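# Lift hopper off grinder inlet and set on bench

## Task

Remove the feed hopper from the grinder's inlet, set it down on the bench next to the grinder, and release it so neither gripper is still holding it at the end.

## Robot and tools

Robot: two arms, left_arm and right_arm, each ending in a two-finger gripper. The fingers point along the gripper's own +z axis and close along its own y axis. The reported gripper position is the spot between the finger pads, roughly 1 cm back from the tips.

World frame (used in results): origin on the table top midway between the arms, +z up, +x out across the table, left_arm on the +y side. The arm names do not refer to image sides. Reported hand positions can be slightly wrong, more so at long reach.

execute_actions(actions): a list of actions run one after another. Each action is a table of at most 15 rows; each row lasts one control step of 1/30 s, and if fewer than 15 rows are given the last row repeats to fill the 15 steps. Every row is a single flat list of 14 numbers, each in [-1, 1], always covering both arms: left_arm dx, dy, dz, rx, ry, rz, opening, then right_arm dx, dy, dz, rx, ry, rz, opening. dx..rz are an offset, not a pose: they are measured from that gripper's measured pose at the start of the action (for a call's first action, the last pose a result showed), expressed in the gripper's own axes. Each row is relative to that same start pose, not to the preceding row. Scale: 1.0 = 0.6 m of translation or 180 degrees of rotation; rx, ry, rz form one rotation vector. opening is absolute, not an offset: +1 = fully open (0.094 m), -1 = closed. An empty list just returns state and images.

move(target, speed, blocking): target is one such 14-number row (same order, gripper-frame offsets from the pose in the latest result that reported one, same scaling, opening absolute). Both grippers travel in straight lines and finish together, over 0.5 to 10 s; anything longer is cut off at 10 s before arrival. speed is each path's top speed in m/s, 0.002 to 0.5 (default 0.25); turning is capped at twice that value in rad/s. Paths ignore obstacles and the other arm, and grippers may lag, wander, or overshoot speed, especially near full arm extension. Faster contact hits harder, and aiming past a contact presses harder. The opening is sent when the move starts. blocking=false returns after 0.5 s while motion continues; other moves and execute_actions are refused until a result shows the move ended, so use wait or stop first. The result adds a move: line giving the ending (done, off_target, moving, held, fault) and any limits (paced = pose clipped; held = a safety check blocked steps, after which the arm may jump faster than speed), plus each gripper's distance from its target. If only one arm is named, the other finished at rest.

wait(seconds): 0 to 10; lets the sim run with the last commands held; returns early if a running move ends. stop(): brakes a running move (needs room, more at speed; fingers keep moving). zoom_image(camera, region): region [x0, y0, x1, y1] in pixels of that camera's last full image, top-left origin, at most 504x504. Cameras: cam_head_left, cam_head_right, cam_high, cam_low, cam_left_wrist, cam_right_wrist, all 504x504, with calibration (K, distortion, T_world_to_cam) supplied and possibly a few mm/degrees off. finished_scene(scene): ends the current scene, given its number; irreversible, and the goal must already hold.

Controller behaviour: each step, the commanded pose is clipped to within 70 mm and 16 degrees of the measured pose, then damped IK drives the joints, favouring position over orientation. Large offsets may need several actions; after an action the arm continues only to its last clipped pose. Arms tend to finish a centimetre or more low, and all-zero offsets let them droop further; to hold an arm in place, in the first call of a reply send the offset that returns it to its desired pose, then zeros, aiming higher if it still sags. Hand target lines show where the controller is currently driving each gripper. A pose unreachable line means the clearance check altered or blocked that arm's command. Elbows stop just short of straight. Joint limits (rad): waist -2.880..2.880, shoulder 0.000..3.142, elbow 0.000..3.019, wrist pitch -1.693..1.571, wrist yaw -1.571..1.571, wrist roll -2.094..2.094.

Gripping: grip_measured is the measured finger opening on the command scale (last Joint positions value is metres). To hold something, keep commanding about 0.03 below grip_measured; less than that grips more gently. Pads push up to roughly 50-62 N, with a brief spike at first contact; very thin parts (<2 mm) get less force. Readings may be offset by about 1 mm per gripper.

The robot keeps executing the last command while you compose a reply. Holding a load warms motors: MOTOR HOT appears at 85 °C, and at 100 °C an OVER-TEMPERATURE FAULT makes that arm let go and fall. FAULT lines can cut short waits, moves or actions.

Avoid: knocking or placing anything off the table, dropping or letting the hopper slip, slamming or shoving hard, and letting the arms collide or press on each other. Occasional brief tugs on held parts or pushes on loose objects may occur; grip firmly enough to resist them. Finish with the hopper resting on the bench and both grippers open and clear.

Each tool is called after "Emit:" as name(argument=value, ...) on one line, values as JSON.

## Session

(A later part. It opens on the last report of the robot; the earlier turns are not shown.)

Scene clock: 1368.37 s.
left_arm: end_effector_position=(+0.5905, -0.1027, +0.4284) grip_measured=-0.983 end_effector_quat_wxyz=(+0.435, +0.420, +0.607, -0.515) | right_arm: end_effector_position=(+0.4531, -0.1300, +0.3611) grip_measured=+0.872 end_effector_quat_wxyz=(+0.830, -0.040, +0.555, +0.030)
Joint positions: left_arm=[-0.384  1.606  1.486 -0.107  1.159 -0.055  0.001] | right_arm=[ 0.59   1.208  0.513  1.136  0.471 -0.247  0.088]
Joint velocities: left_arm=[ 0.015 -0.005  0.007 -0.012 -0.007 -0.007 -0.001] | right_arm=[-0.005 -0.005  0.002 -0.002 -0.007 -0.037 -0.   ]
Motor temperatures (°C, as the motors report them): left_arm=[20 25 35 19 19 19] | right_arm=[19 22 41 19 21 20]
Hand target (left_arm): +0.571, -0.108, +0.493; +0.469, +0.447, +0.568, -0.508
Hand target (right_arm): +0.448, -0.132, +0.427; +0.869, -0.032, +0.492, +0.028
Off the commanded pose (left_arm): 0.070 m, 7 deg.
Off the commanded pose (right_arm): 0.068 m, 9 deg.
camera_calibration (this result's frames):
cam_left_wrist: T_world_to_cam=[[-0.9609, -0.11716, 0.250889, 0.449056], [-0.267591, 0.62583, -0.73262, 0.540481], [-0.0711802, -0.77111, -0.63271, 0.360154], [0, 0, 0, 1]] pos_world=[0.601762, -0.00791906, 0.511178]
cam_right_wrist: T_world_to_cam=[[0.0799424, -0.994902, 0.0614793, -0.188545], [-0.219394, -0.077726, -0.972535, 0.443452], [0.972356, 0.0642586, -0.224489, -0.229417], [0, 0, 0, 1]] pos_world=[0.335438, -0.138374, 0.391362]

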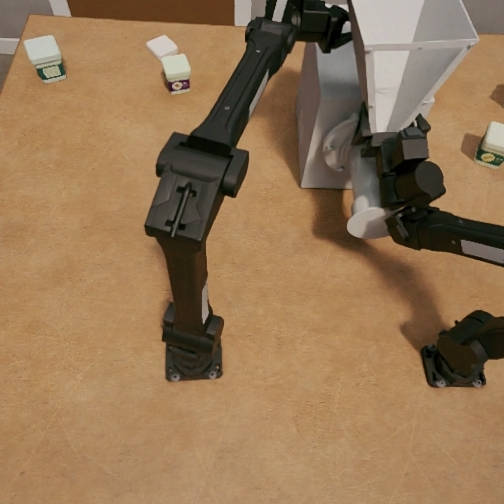

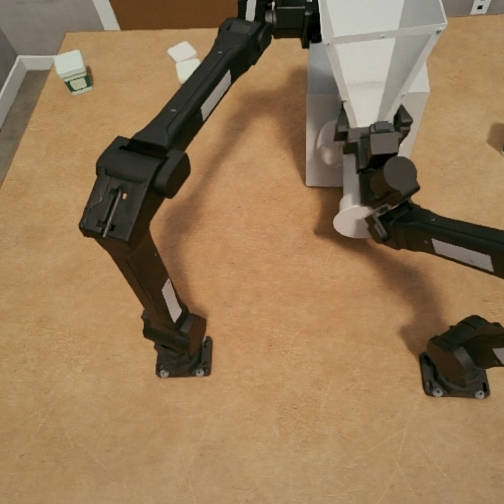

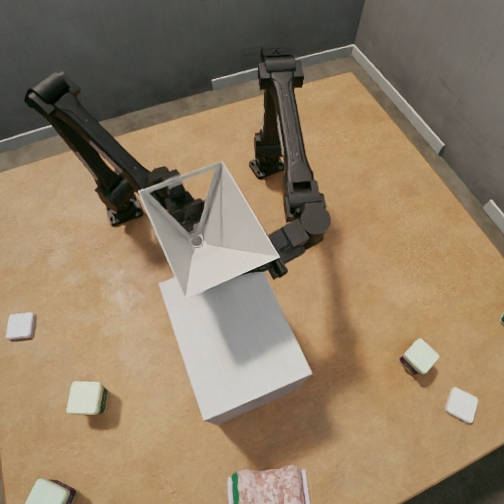

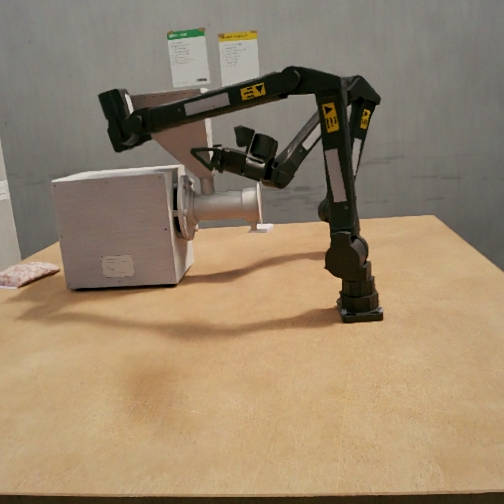

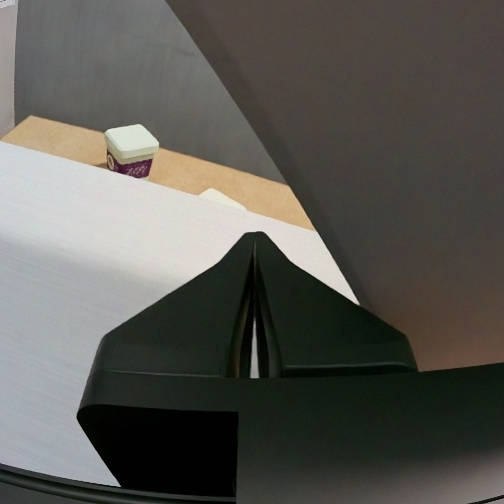

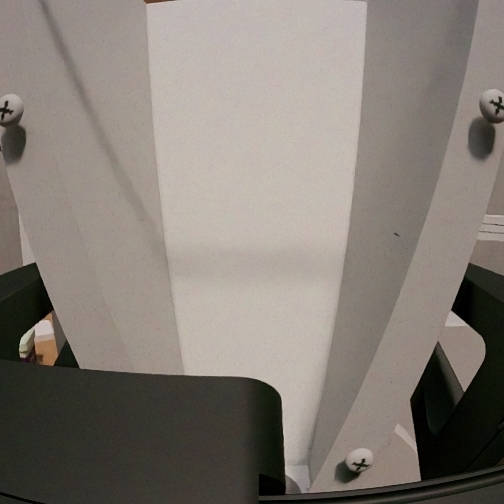

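Emit:
execute_actions(actions=[[[0.03,0.0,-0.06,0,0,0,-1, -0.108,0.002,0.043,0,-0.05,0,0.75]],[[-0.03,0.0,-0.12,0,0,0,-1, -0.108,0.002,0.043,0,-0.05,0,0.75]],[[-0.03,0.0,-0.10,0,0,0,-1, -0.108,0.002,0.043,0,-0.05,0,0.75]]])

Scene clock: 1489.87 s.
left_arm: end_effector_position=(+0.5833, +0.0687, +0.3761) grip_measured=-0.983 end_effector_quat_wxyz=(+0.374, +0.335, +0.662, -0.556) | right_arm: end_effector_position=(+0.4530, -0.1297, +0.3616) grip_measured=+0.872 end_effector_quat_wxyz=(+0.831, -0.042, +0.554, +0.031)
Joint positions: left_arm=[-0.071  1.558  1.38  -0.54   1.416  0.203  0.001] | right_arm=[ 0.589  1.207  0.513  1.136  0.467 -0.248  0.088]
Joint velocities: left_arm=[-0.024 -0.005  0.012 -0.022 -0.051 -0.066  0.   ] | right_arm=[-0.005  0.005  0.002 -0.002  0.007 -0.051 -0.001]
Motor temperatures (°C, as the motors report them): left_arm=[20 26 37 19 20 19] | right_arm=[19 22 46 20 24 20]
Hand target (left_arm): +0.583, +0.063, +0.380; +0.375, +0.342, +0.658, -0.556
Hand target (right_arm): +0.446, -0.131, +0.429; +0.871, -0.037, +0.488, +0.031
Off the commanded pose (left_arm): 0.037 m, 7 deg.
Off the commanded pose (right_arm): 0.070 m, 9 deg.
pose unreachable (left arm): on one or more control steps of this call, first in action 2 (counted from 0), this arm could not follow its commanded pose, so it was not sent that pose on those steps. On the call's last step it was still not sent that pose. It may still have moved: this result reports where it is.
cause: the commanded pose would bring two parts of the arm too close to each other (its wrist (the part past joint 4) and its wrist camera, with joints 5 (wrist yaw) and 6 (wrist roll) between them).
camera_calibration (this result's frames):
cam_left_wrist: T_world_to_cam=[[-0.864634, -0.158321, 0.476804, 0.33703], [-0.468672, 0.596056, -0.651969, 0.481915], [-0.180982, -0.78718, -0.589571, 0.507694], [0, 0, 0, 1]] pos_world=[0.609151, 0.165757, 0.452818]
cam_right_wrist: T_world_to_cam=[[0.0825593, -0.994572, 0.0633277, -0.190097], [-0.217485, -0.0799935, -0.97278, 0.442828], [0.972566, 0.0665393, -0.222908, -0.229578], [0, 0, 0, 1]] pos_world=[0.335282, -0.138366, 0.391638]

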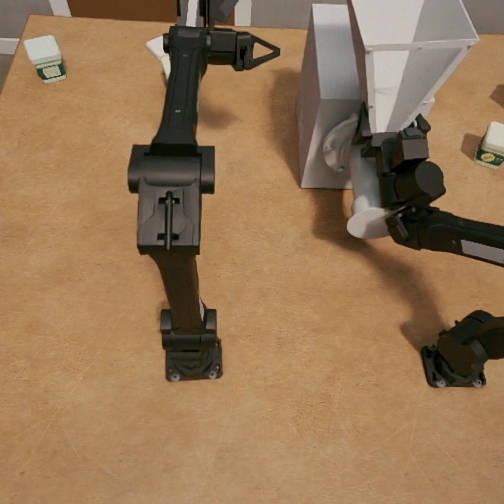

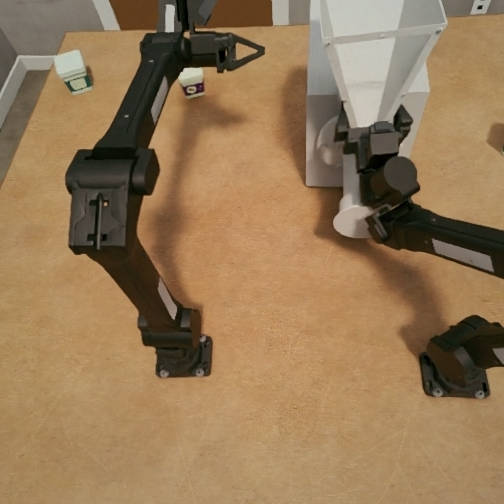

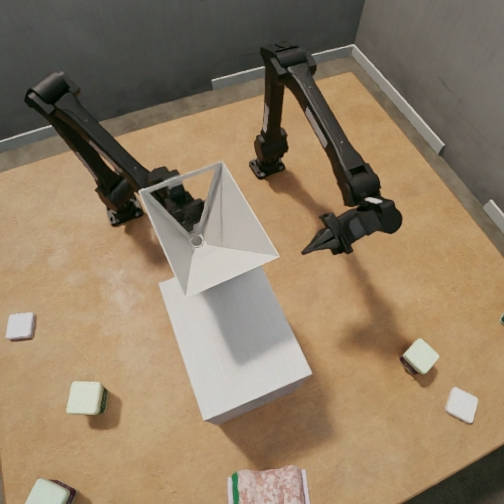

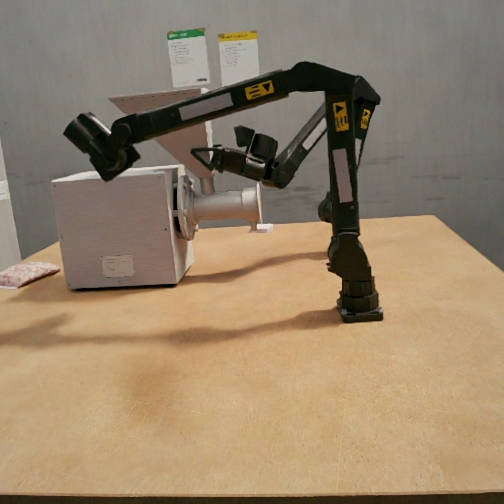

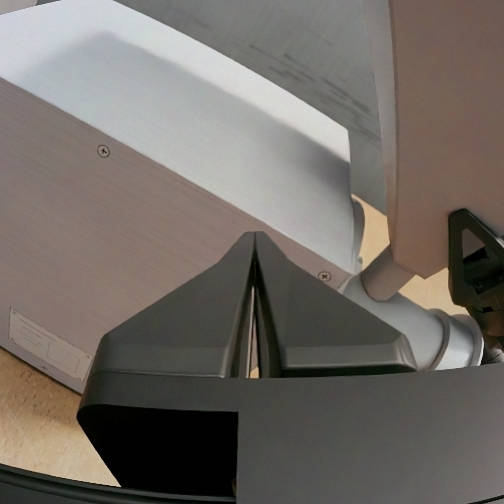

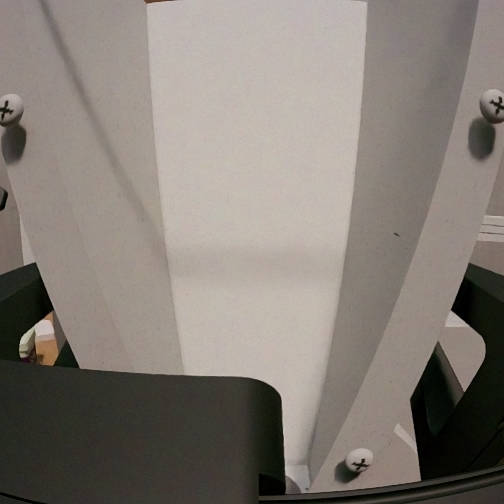

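Emit:
execute_actions(actions=[[[0,0,0,0,0,0,-1, -0.108,0.002,0.043,-0.07,-0.04,0.028,0.75]],[[0,0,0,0,0,0,-1, -0.108,0.002,0.043,-0.07,-0.04,0.028,0.75]],[[0,0,0,0,0,0,-1, -0.108,0.002,0.043,0.07,-0.04,-0.028,0.75]],[[0,0,0,0,0,0,-1, -0.108,0.002,0.043,0.07,-0.04,-0.028,0.75]]])

Scene clock: 1497.07 s.
left_arm: end_effector_position=(+0.5788, +0.0683, +0.3620) grip_measured=-0.983 end_effector_quat_wxyz=(+0.364, +0.327, +0.668, -0.561) | right_arm: end_effector_position=(+0.4525, -0.1322, +0.3571) grip_measured=+0.829 end_effector_quat_wxyz=(+0.806, -0.058, +0.589, +0.017)
Joint positions: left_arm=[-0.071  1.558  1.349 -0.54   1.416  0.203  0.001] | right_arm=[ 0.588  1.134  0.516  0.961  0.475 -0.238  0.086]
Joint velocities: left_arm=[ 0.005  0.005 -0.002 -0.017 -0.007 -0.081 -0.   ] | right_arm=[-0.005  0.005  0.012 -0.002 -0.037 -0.007 -0.001]
Motor temperatures (°C, as the motors report them): left_arm=[20 26 36 19 20 19] | right_arm=[19 22 46 20 24 20]
Hand target (left_arm): +0.580, +0.068, +0.365; +0.366, +0.329, +0.666, -0.560
Hand target (right_arm): +0.449, -0.124, +0.424; +0.846, -0.051, +0.531, +0.018
Off the commanded pose (left_arm): 0.004 m, 0 deg.
Off the commanded pose (right_arm): 0.070 m, 8 deg.
camera_calibration (this result's frames):
cam_left_wrist: T_world_to_cam=[[-0.849419, -0.157571, 0.503646, 0.321164], [-0.48838, 0.596295, -0.637116, 0.476897], [-0.19993, -0.787149, -0.583458, 0.506994], [0, 0, 0, 1]] pos_world=[0.607073, 0.165315, 0.437896]
cam_right_wrist: T_world_to_cam=[[0.0843365, -0.991212, 0.101913, -0.206345], [-0.298293, -0.122702, -0.946554, 0.459754], [0.950741, 0.049429, -0.30602, -0.192708], [0, 0, 0, 1]] pos_world=[0.337759, -0.138593, 0.397239]

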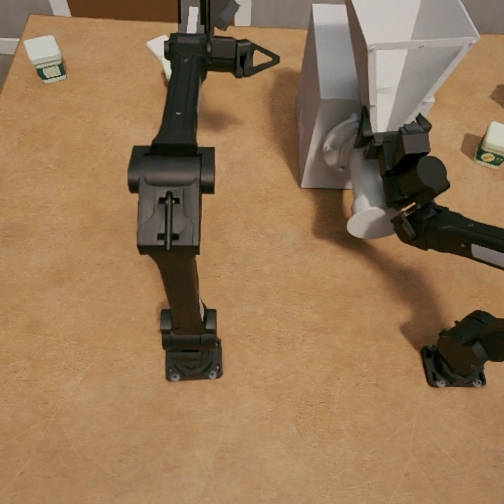

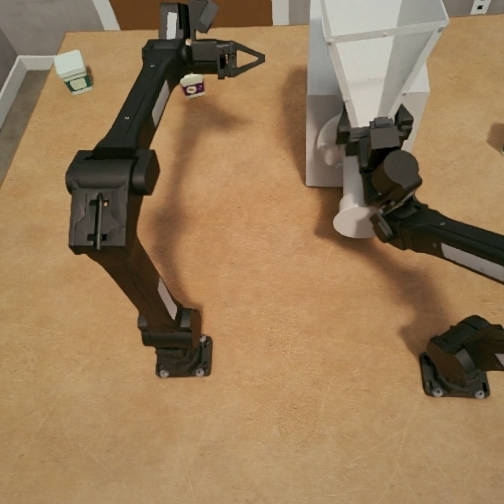

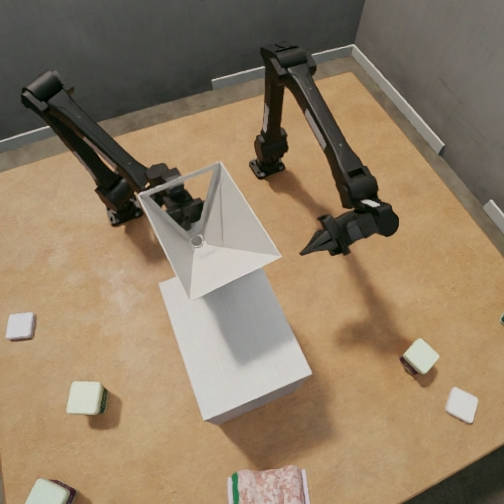

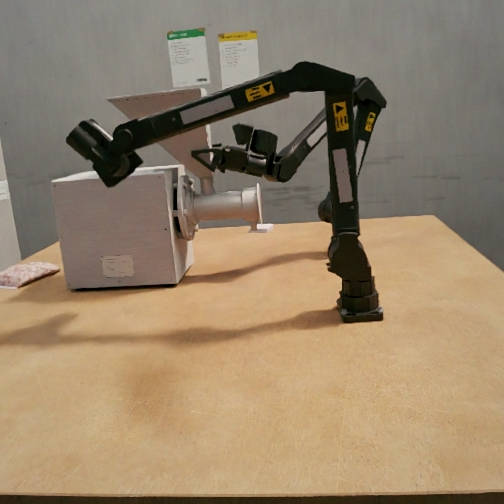

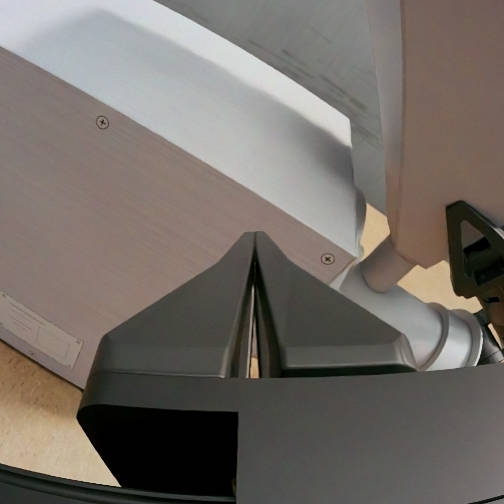

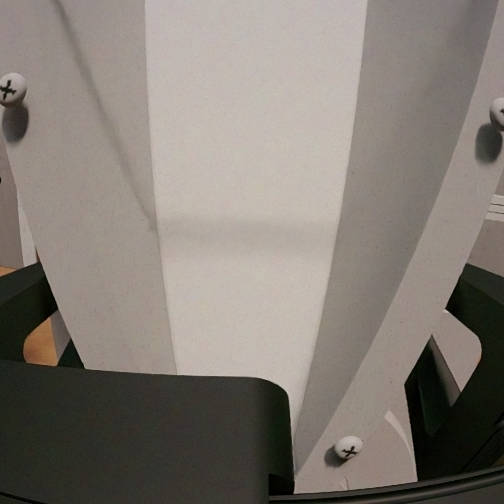

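Emit:
zoom_image(camera="cam_left_wrist", region=[320, 180, 504, 380])

Emit:
zoom_image(camera="cam_low", region=[160, 130, 290, 240])

Region (320, 180, 504, 380) of cam_left_wrist's 504x504 image, scaled by 2.520, with more detail than that image has; it fills the left 464 columns of this view, and the rest is white.

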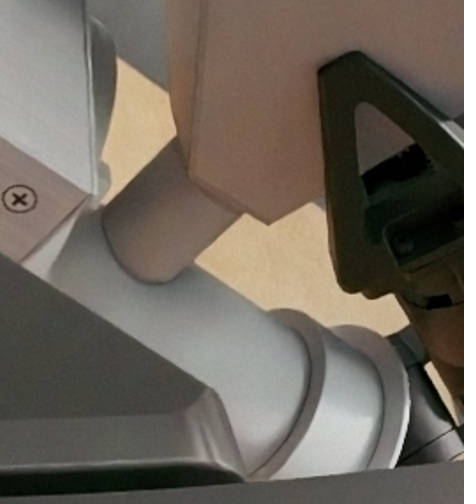

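Region (160, 130, 290, 240) of cam_low's 504x504 image, scaled by 3.877, with more detail than that image has; it fills the top 426 rows of this view, and the rest is white.

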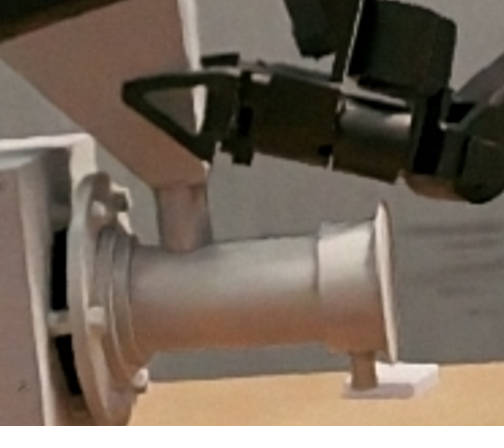

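Emit:
execute_actions(actions=[[[0,0,0,0,0,0,-1, -0.03,0,0.012,0,0,0,1.0]],[[0,0,0,0,0,0,-1, -0.03,0,-0.06,0,0,0,1.0]],[[0,0,0,0,0,0,-1, -0.04,-0.01,-0.12,0,0,0,1.0]]])

Scene clock: 1618.57 s.
left_arm: end_effector_position=(+0.5752, +0.0683, +0.3516) grip_measured=-0.983 end_effector_quat_wxyz=(+0.356, +0.320, +0.672, -0.565) | right_arm: end_effector_position=(+0.3315, -0.1547, +0.3670) grip_measured=+1.000 end_effector_quat_wxyz=(+0.802, -0.058, +0.594, +0.022)
Joint positions: left_arm=[-0.071  1.558  1.326 -0.54   1.416  0.203  0.001] | right_arm=[ 0.851  0.687  0.33   0.748  0.719 -0.334  0.094]
Joint velocities: left_arm=[-0.015 -0.005 -0.002 -0.012 -0.022 -0.007 -0.   ] | right_arm=[ 0.015  0.073  0.012 -0.017  0.037 -0.095  0.   ]
Motor temperatures (°C, as the motors report them): left_arm=[20 25 32 19 20 19] | right_arm=[19 22 50 20 21 21]
Hand target (left_arm): +0.576, +0.068, +0.355; +0.359, +0.323, +0.670, -0.564
Hand target (right_arm): +0.332, -0.152, +0.370; +0.801, -0.062, +0.595, +0.018
Off the commanded pose (left_arm): 0.004 m, 0 deg.
Off the commanded pose (right_arm): 0.004 m, 1 deg.
camera_calibration (this result's frames):
cam_left_wrist: T_world_to_cam=[[-0.83747, -0.1575, 0.523295, 0.309564], [-0.503073, 0.596208, -0.625662, 0.472994], [-0.213451, -0.787229, -0.578541, 0.506271], [0, 0, 0, 1]] pos_world=[0.605265, 0.165304, 0.42684]
cam_right_wrist: T_world_to_cam=[[0.0921499, -0.991113, 0.0959295, -0.219853], [-0.310419, -0.120132, -0.942978, 0.433347], [0.946123, 0.0571169, -0.318731, -0.0661499], [0, 0, 0, 1]] pos_world=[0.217365, -0.162063, 0.408644]

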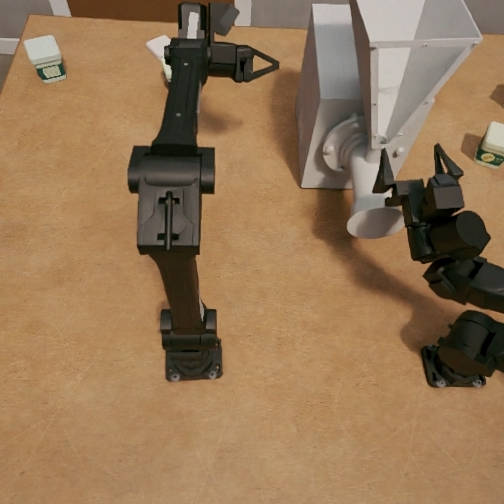

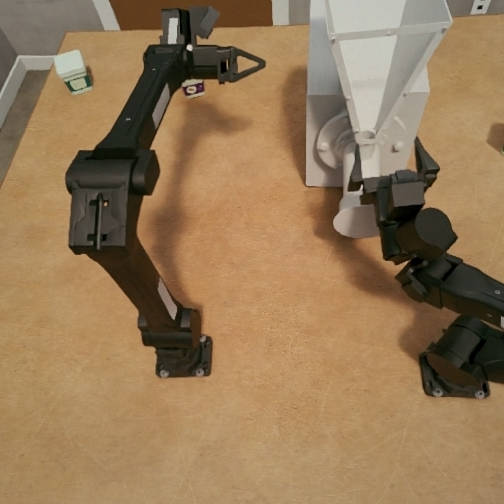

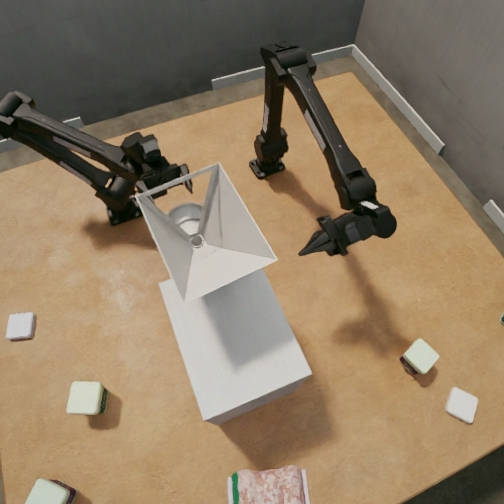

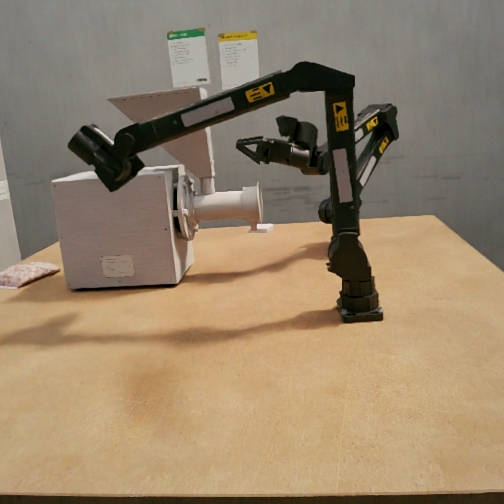

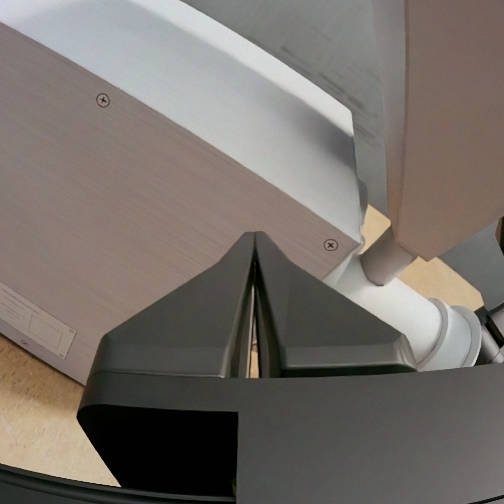

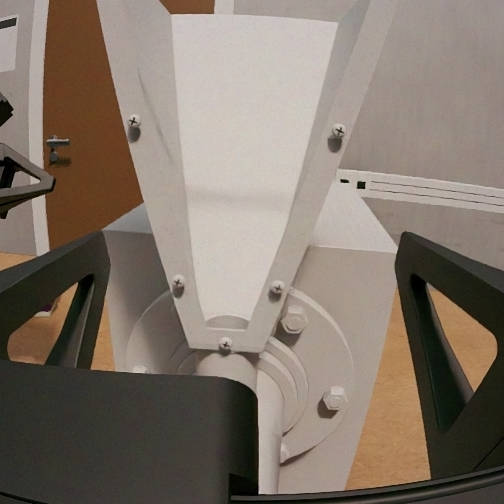

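Emit:
move(target=[0.263,-0.219,0.0705,-0.0618,-0.054,0.1745,0.45, -0.009,-0.388,0.361,-0.4046,0.0659,0.0781,-1], speed=0.2)

Scene clock: 1647.73 s.
left_arm: end_effector_position=(+0.3903, +0.0152, +0.2670) grip_measured=+0.447 end_effector_quat_wxyz=(+0.566, +0.394, +0.595, -0.413) | right_arm: end_effector_position=(+0.5521, -0.3605, +0.4269) grip_measured=-0.982 end_effector_quat_wxyz=(+0.581, -0.379, +0.598, +0.402)
Joint positions: left_arm=[-0.281  1.095  0.463  0.601  1.012 -0.019  0.068] | right_arm=[-0.436  1.47   1.159  0.728 -1.576  0.457  0.001]
Joint velocities: left_arm=[-0.005 -0.015 -0.007 -0.002  0.022 -0.051  0.   ] | right_arm=[-0.005  0.015 -0.007 -0.007 -0.095  0.007  0.   ]
Motor temperatures (°C, as the motors report them): left_arm=[20 25 32 19 20 19] | right_arm=[19 21 46 20 21 20]
Hand target (left_arm): +0.388, +0.011, +0.278; +0.580, +0.405, +0.578, -0.407
Hand target (right_arm): +0.558, -0.367, +0.445; +0.588, -0.386, +0.594, +0.391
Off the commanded pose (left_arm): 0.019 m, 3 deg.
Off the commanded pose (right_arm): 0.024 m, 13 deg.
joint sent to its limit (right arm) — the command would take joint 5 (wrist yaw) past its lower limit, so that joint was sent only as far as its limit.
move: off_target (left_arm, right_arm)
camera_calibration (this result's frames):
cam_left_wrist: T_world_to_cam=[[-0.936002, -0.350061, 0.0368495, 0.361935], [-0.235684, 0.545515, -0.80428, 0.302781], [0.261445, -0.761493, -0.593107, 0.194162], [0, 0, 0, 1]] pos_world=[0.35937, 0.109381, 0.345343]
cam_right_wrist: T_world_to_cam=[[0.9198, -0.392313, -0.00763249, -0.646724], [-0.233701, -0.532092, -0.813795, 0.28762], [0.315201, 0.750312, -0.581102, 0.466254], [0, 0, 0, 1]] pos_world=[0.51511, -0.450514, 0.500069]

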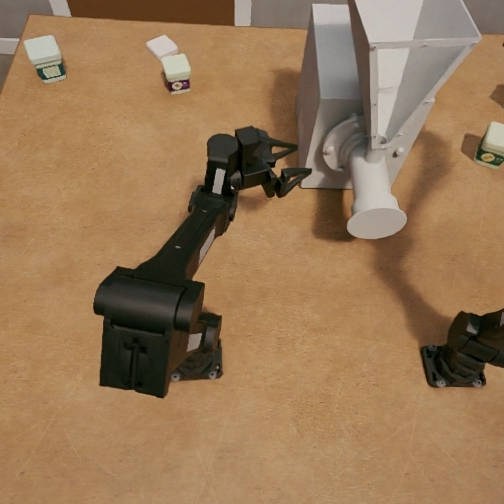

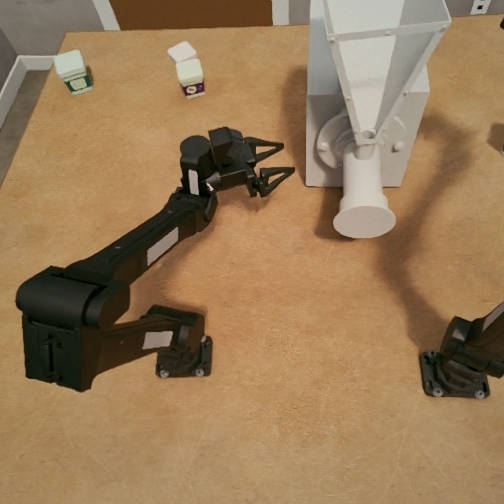

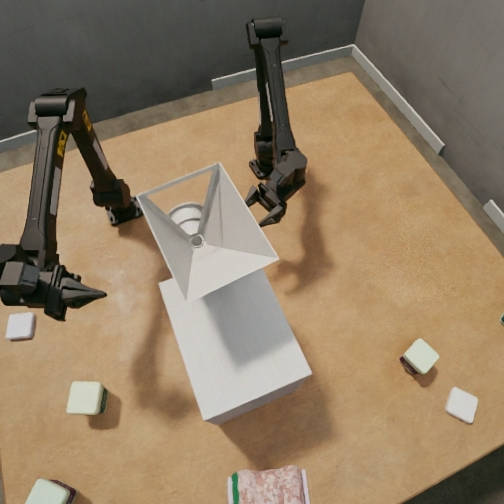

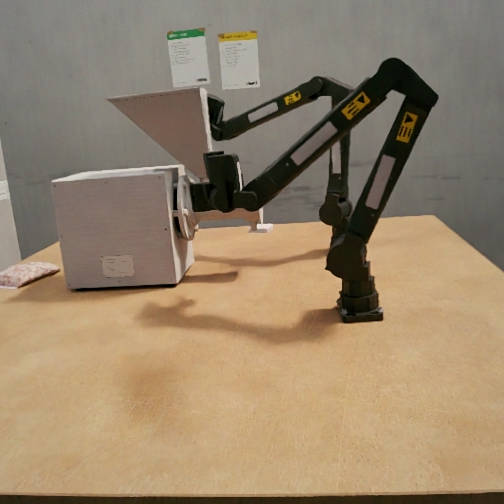

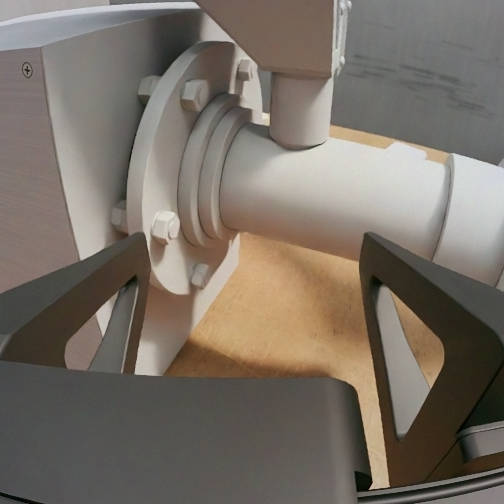

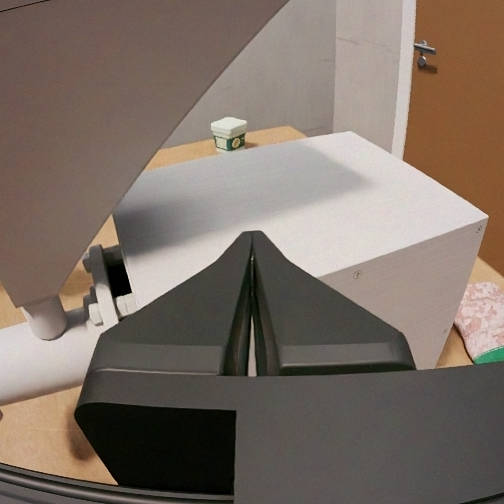

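Emit:
move(target=[-0.02,-0.05,0.13,0,0,0,0.3, -0.035,0,0,0,0,0,-1], speed=0.08)

Scene clock: 1672.77 s.
left_arm: end_effector_position=(+0.3794, -0.0579, +0.2577) grip_measured=+0.303 end_effector_quat_wxyz=(+0.557, +0.392, +0.607, -0.410) | right_arm: end_effector_position=(+0.5520, -0.3604, +0.4267) grip_measured=-0.982 end_effector_quat_wxyz=(+0.574, -0.369, +0.604, +0.412)
Joint positions: left_arm=[-0.528  1.146  0.487  0.599  0.756 -0.02   0.061] | right_arm=[-0.436  1.469  1.159  0.717 -1.576  0.482  0.001]
Joint velocities: left_arm=[-0.005 -0.034 -0.007 -0.017 -0.051 -0.007 -0.001] | right_arm=[-0.005  0.005  0.017 -0.007 -0.037  0.007 -0.001]
Motor temperatures (°C, as the motors report them): left_arm=[20 24 31 19 20 19] | right_arm=[19 22 47 19 20 20]
Hand target (left_arm): +0.389, -0.067, +0.279; +0.566, +0.393, +0.594, -0.414
Hand target (right_arm): +0.552, -0.361, +0.448; +0.581, -0.379, +0.598, +0.401
Off the commanded pose (left_arm): 0.026 m, 2 deg.
Off the commanded pose (right_arm): 0.021 m, 2 deg.
move: off_target (left_arm, right_arm)
camera_calibration (this result's frames):
cam_left_wrist: T_world_to_cam=[[-0.932469, -0.357506, 0.0518778, 0.320852], [-0.258264, 0.559317, -0.787695, 0.337688], [0.25259, -0.7479, -0.613877, 0.145325], [0, 0, 0, 1]] pos_world=[0.349689, 0.0345209, 0.338562]
cam_right_wrist: T_world_to_cam=[[0.918983, -0.392019, -0.042334, -0.631333], [-0.259718, -0.521036, -0.813061, 0.305499], [0.296677, 0.758184, -0.580638, 0.479008], [0, 0, 0, 1]] pos_world=[0.517416, -0.451494, 0.499793]

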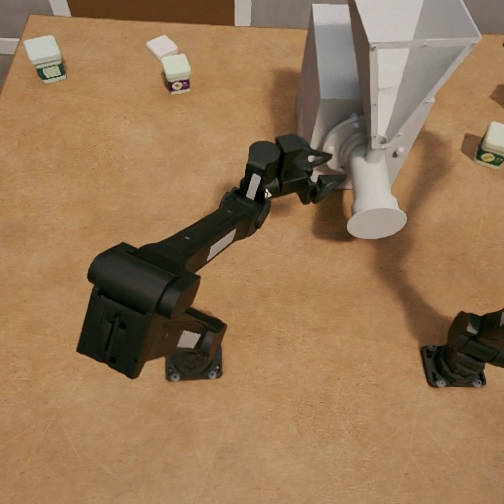

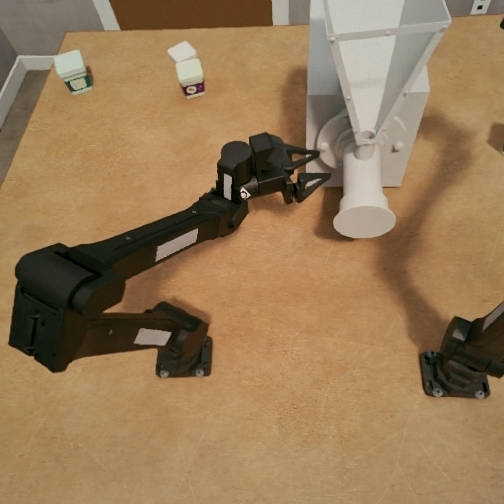

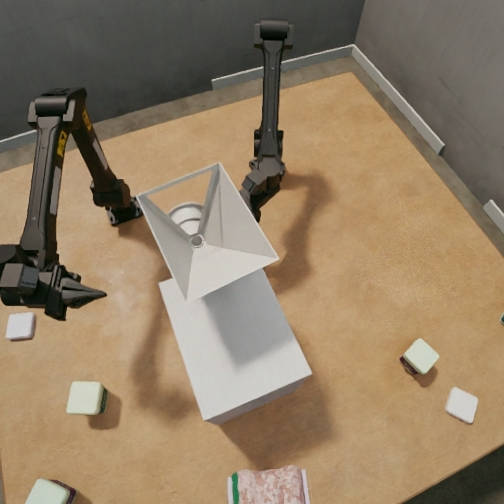

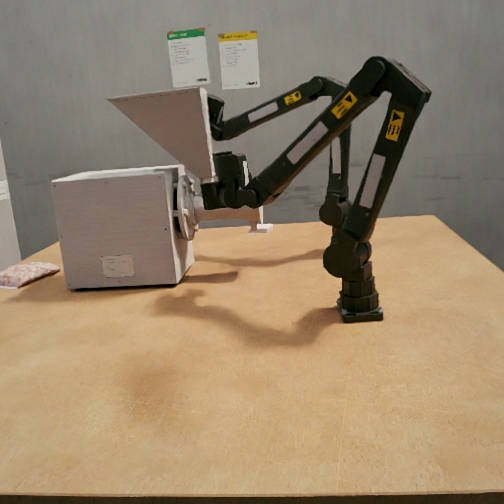

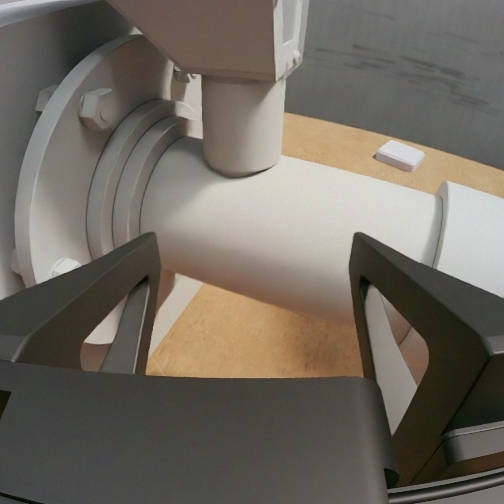

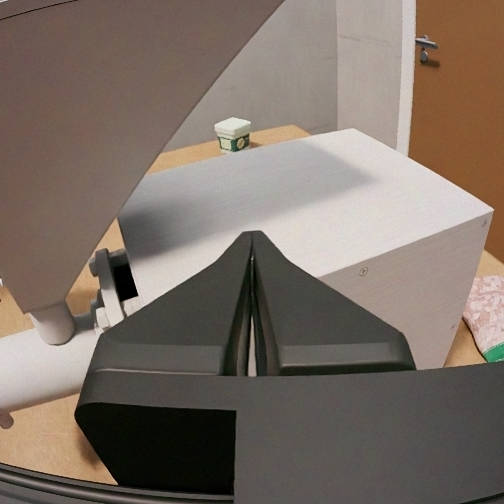

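Emit:
execute_actions(actions=[[[-0.08,0.008,0.0,0,-0.025,0,0.3, -0.035,0,0,0,0,0,-1]],[[-0.045,0.0,0.04,0,-0.01,0,0.3, -0.035,0,0,0,0,0,-1]]])

Scene clock: 1680.27 s.
left_arm: end_effector_position=(+0.3738, -0.0679, +0.2785) grip_measured=+0.303 end_effector_quat_wxyz=(+0.558, +0.371, +0.606, -0.429) | right_arm: end_effector_position=(+0.5526, -0.3607, +0.4249) grip_measured=-0.982 end_effector_quat_wxyz=(+0.559, -0.347, +0.617, +0.432)
Joint positions: left_arm=[-0.567  1.113  0.503  0.596  0.715 -0.096  0.061] | right_arm=[-0.436  1.468  1.159  0.686 -1.576  0.523  0.001]
Joint velocities: left_arm=[-0.005  0.005 -0.017 -0.012 -0.081 -0.007 -0.   ] | right_arm=[ 0.005 -0.005 -0.007 -0.012 -0.007  0.022 -0.   ]
Motor temperatures (°C, as the motors report them): left_arm=[20 24 32 19 20 19] | right_arm=[19 22 47 19 20 20]
Hand target (left_arm): +0.382, -0.077, +0.302; +0.568, +0.372, +0.593, -0.433
Hand target (right_arm): +0.553, -0.361, +0.446; +0.567, -0.358, +0.611, +0.422
Off the commanded pose (left_arm): 0.027 m, 2 deg.
Off the commanded pose (right_arm): 0.022 m, 2 deg.
camera_calibration (this result's frames):
cam_left_wrist: T_world_to_cam=[[-0.928574, -0.358445, 0.0962646, 0.297029], [-0.284532, 0.520971, -0.804755, 0.370172], [0.238309, -0.774665, -0.58575, 0.147801], [0, 0, 0, 1]] pos_world=[0.345917, 0.028116, 0.355879]
cam_right_wrist: T_world_to_cam=[[0.913799, -0.389893, -0.113817, -0.598056], [-0.313279, -0.49823, -0.80847, 0.33994], [0.25851, 0.774435, -0.577428, 0.503576], [0, 0, 0, 1]] pos_world=[0.52282, -0.453797, 0.497541]

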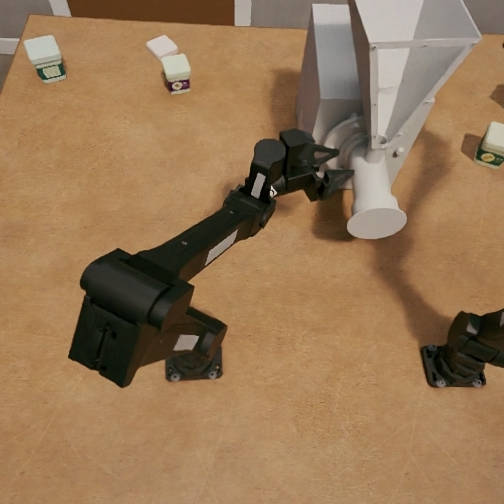

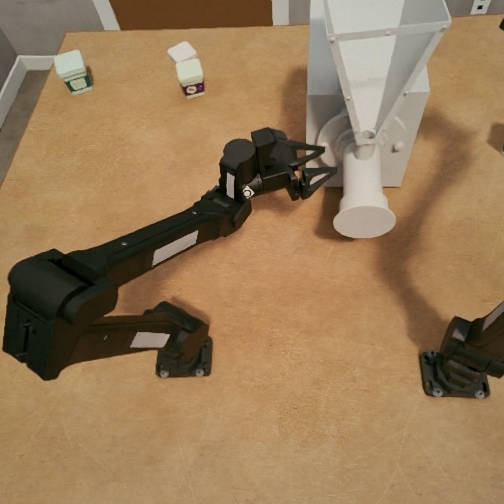

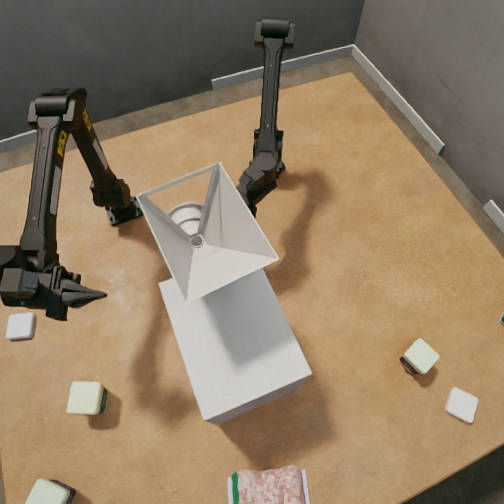

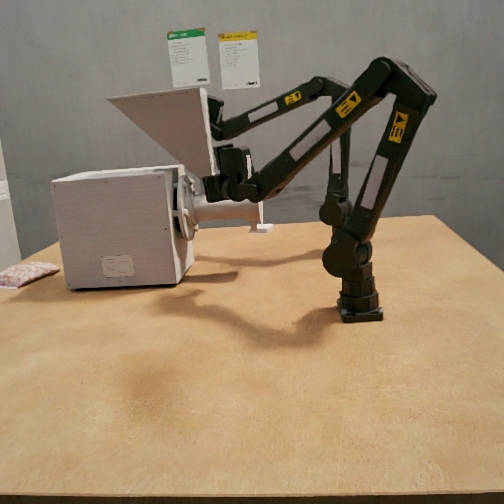

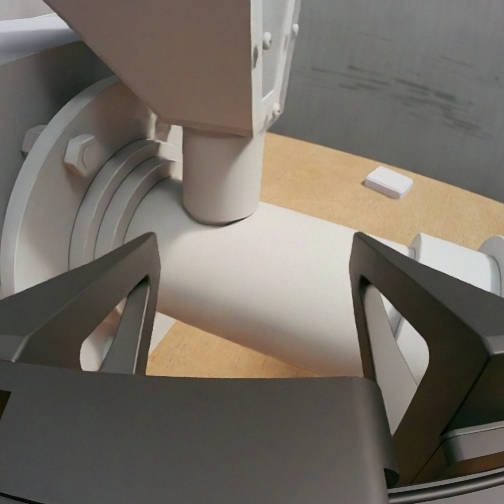

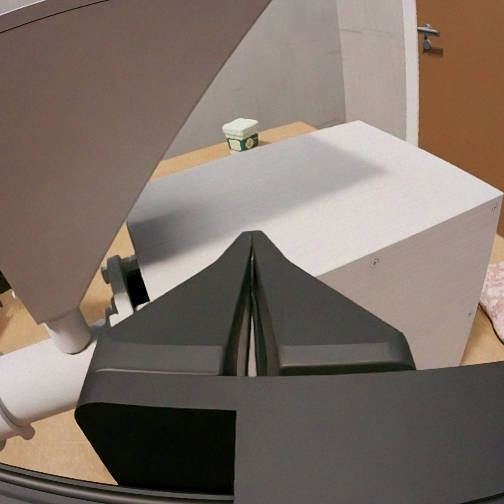

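Emit:
execute_actions(actions=[[[-0.04,0.03,0.03,0,0,0.035,0.3, -0.035,0,0,0,0,0,-1],[-0.04,0.032,0.045,0,0,0.035,0.3, -0.035,0,0,0,0,0,-1],[-0.04,0.034,0.06,0,0,0.035,0.3, -0.035,0,0,0,0,0,-1],[-0.04,0.034,0.075,0,0,0.035,0.3, -0.035,0,0,0,0,0,-1],[-0.04,0.034,0.09,0,0,0.035,0.3, -0.035,0,0,0,0,0,-1]]])

Scene clock: 1696.10 s.
left_arm: end_effector_position=(+0.4071, -0.1013, +0.2755) grip_measured=+0.303 end_effector_quat_wxyz=(+0.562, +0.396, +0.605, -0.401) | right_arm: end_effector_position=(+0.5530, -0.3609, +0.4239) grip_measured=-0.982 end_effector_quat_wxyz=(+0.551, -0.336, +0.623, +0.442)
Joint positions: left_arm=[-0.61   1.241  0.618  0.565  0.666 -0.004  0.061] | right_arm=[-0.436  1.468  1.159  0.671 -1.576  0.543  0.001]
Joint velocities: left_arm=[-0.015 -0.005 -0.007 -0.027 -0.066 -0.007  0.   ] | right_arm=[-0.005 -0.005 -0.007  0.002  0.022 -0.022  0.   ]
Motor temperatures (°C, as the motors report them): left_arm=[20 24 34 19 20 19] | right_arm=[19 22 47 19 20 20]
Hand target (left_arm): +0.413, -0.109, +0.301; +0.581, +0.404, +0.585, -0.397
Hand target (right_arm): +0.555, -0.362, +0.445; +0.559, -0.347, +0.617, +0.432
Off the commanded pose (left_arm): 0.027 m, 3 deg.
Off the commanded pose (right_arm): 0.022 m, 2 deg.
camera_calibration (this result's frames):
cam_left_wrist: T_world_to_cam=[[-0.930113, -0.365978, 0.0308334, 0.334212], [-0.248322, 0.564795, -0.786983, 0.379467], [0.270604, -0.73964, -0.616203, 0.11095], [0, 0, 0, 1]] pos_world=[0.375062, -0.00994438, 0.356697]
cam_right_wrist: T_world_to_cam=[[0.90939, -0.388056, -0.149739, -0.580244], [-0.340193, -0.486771, -0.804564, 0.356497], [0.239327, 0.782603, -0.574679, 0.515391], [0, 0, 0, 1]] pos_world=[0.5256, -0.454981, 0.496124]

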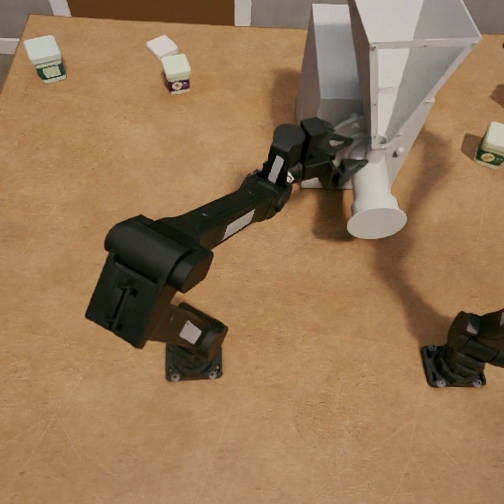

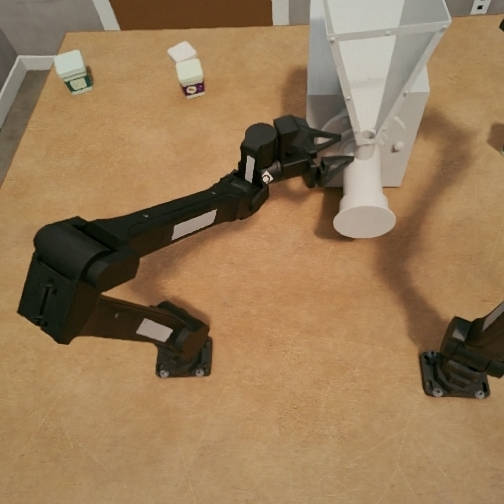

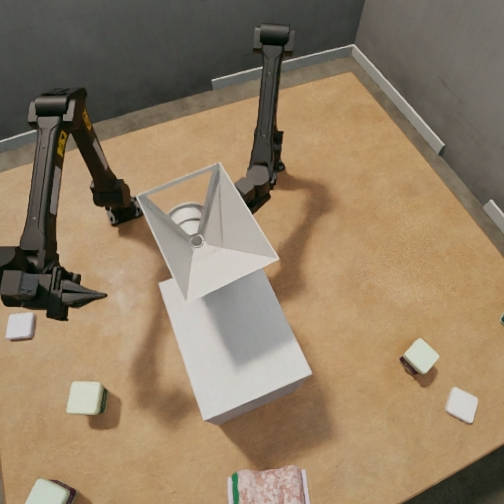

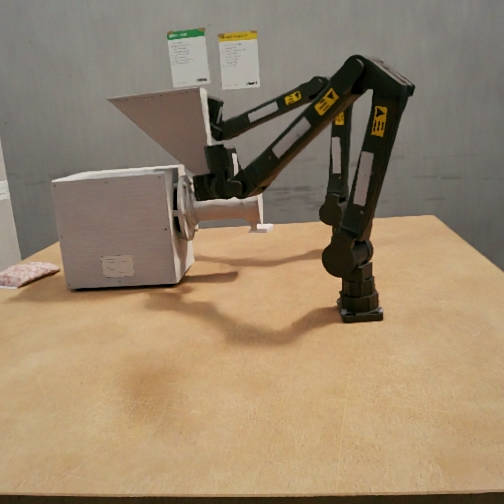

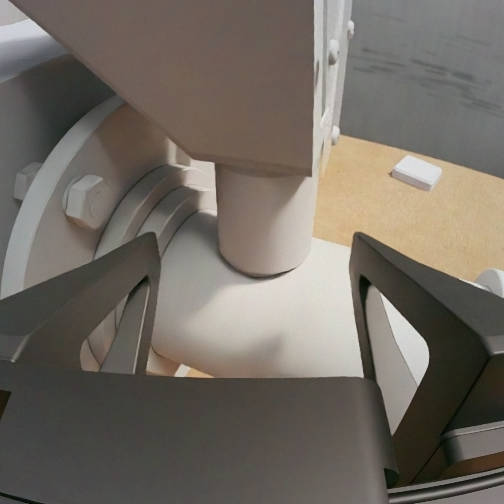

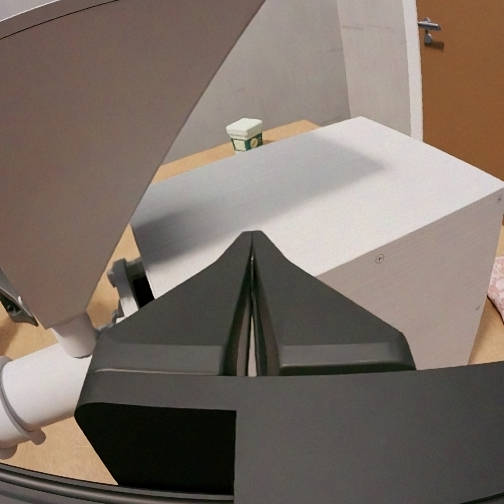

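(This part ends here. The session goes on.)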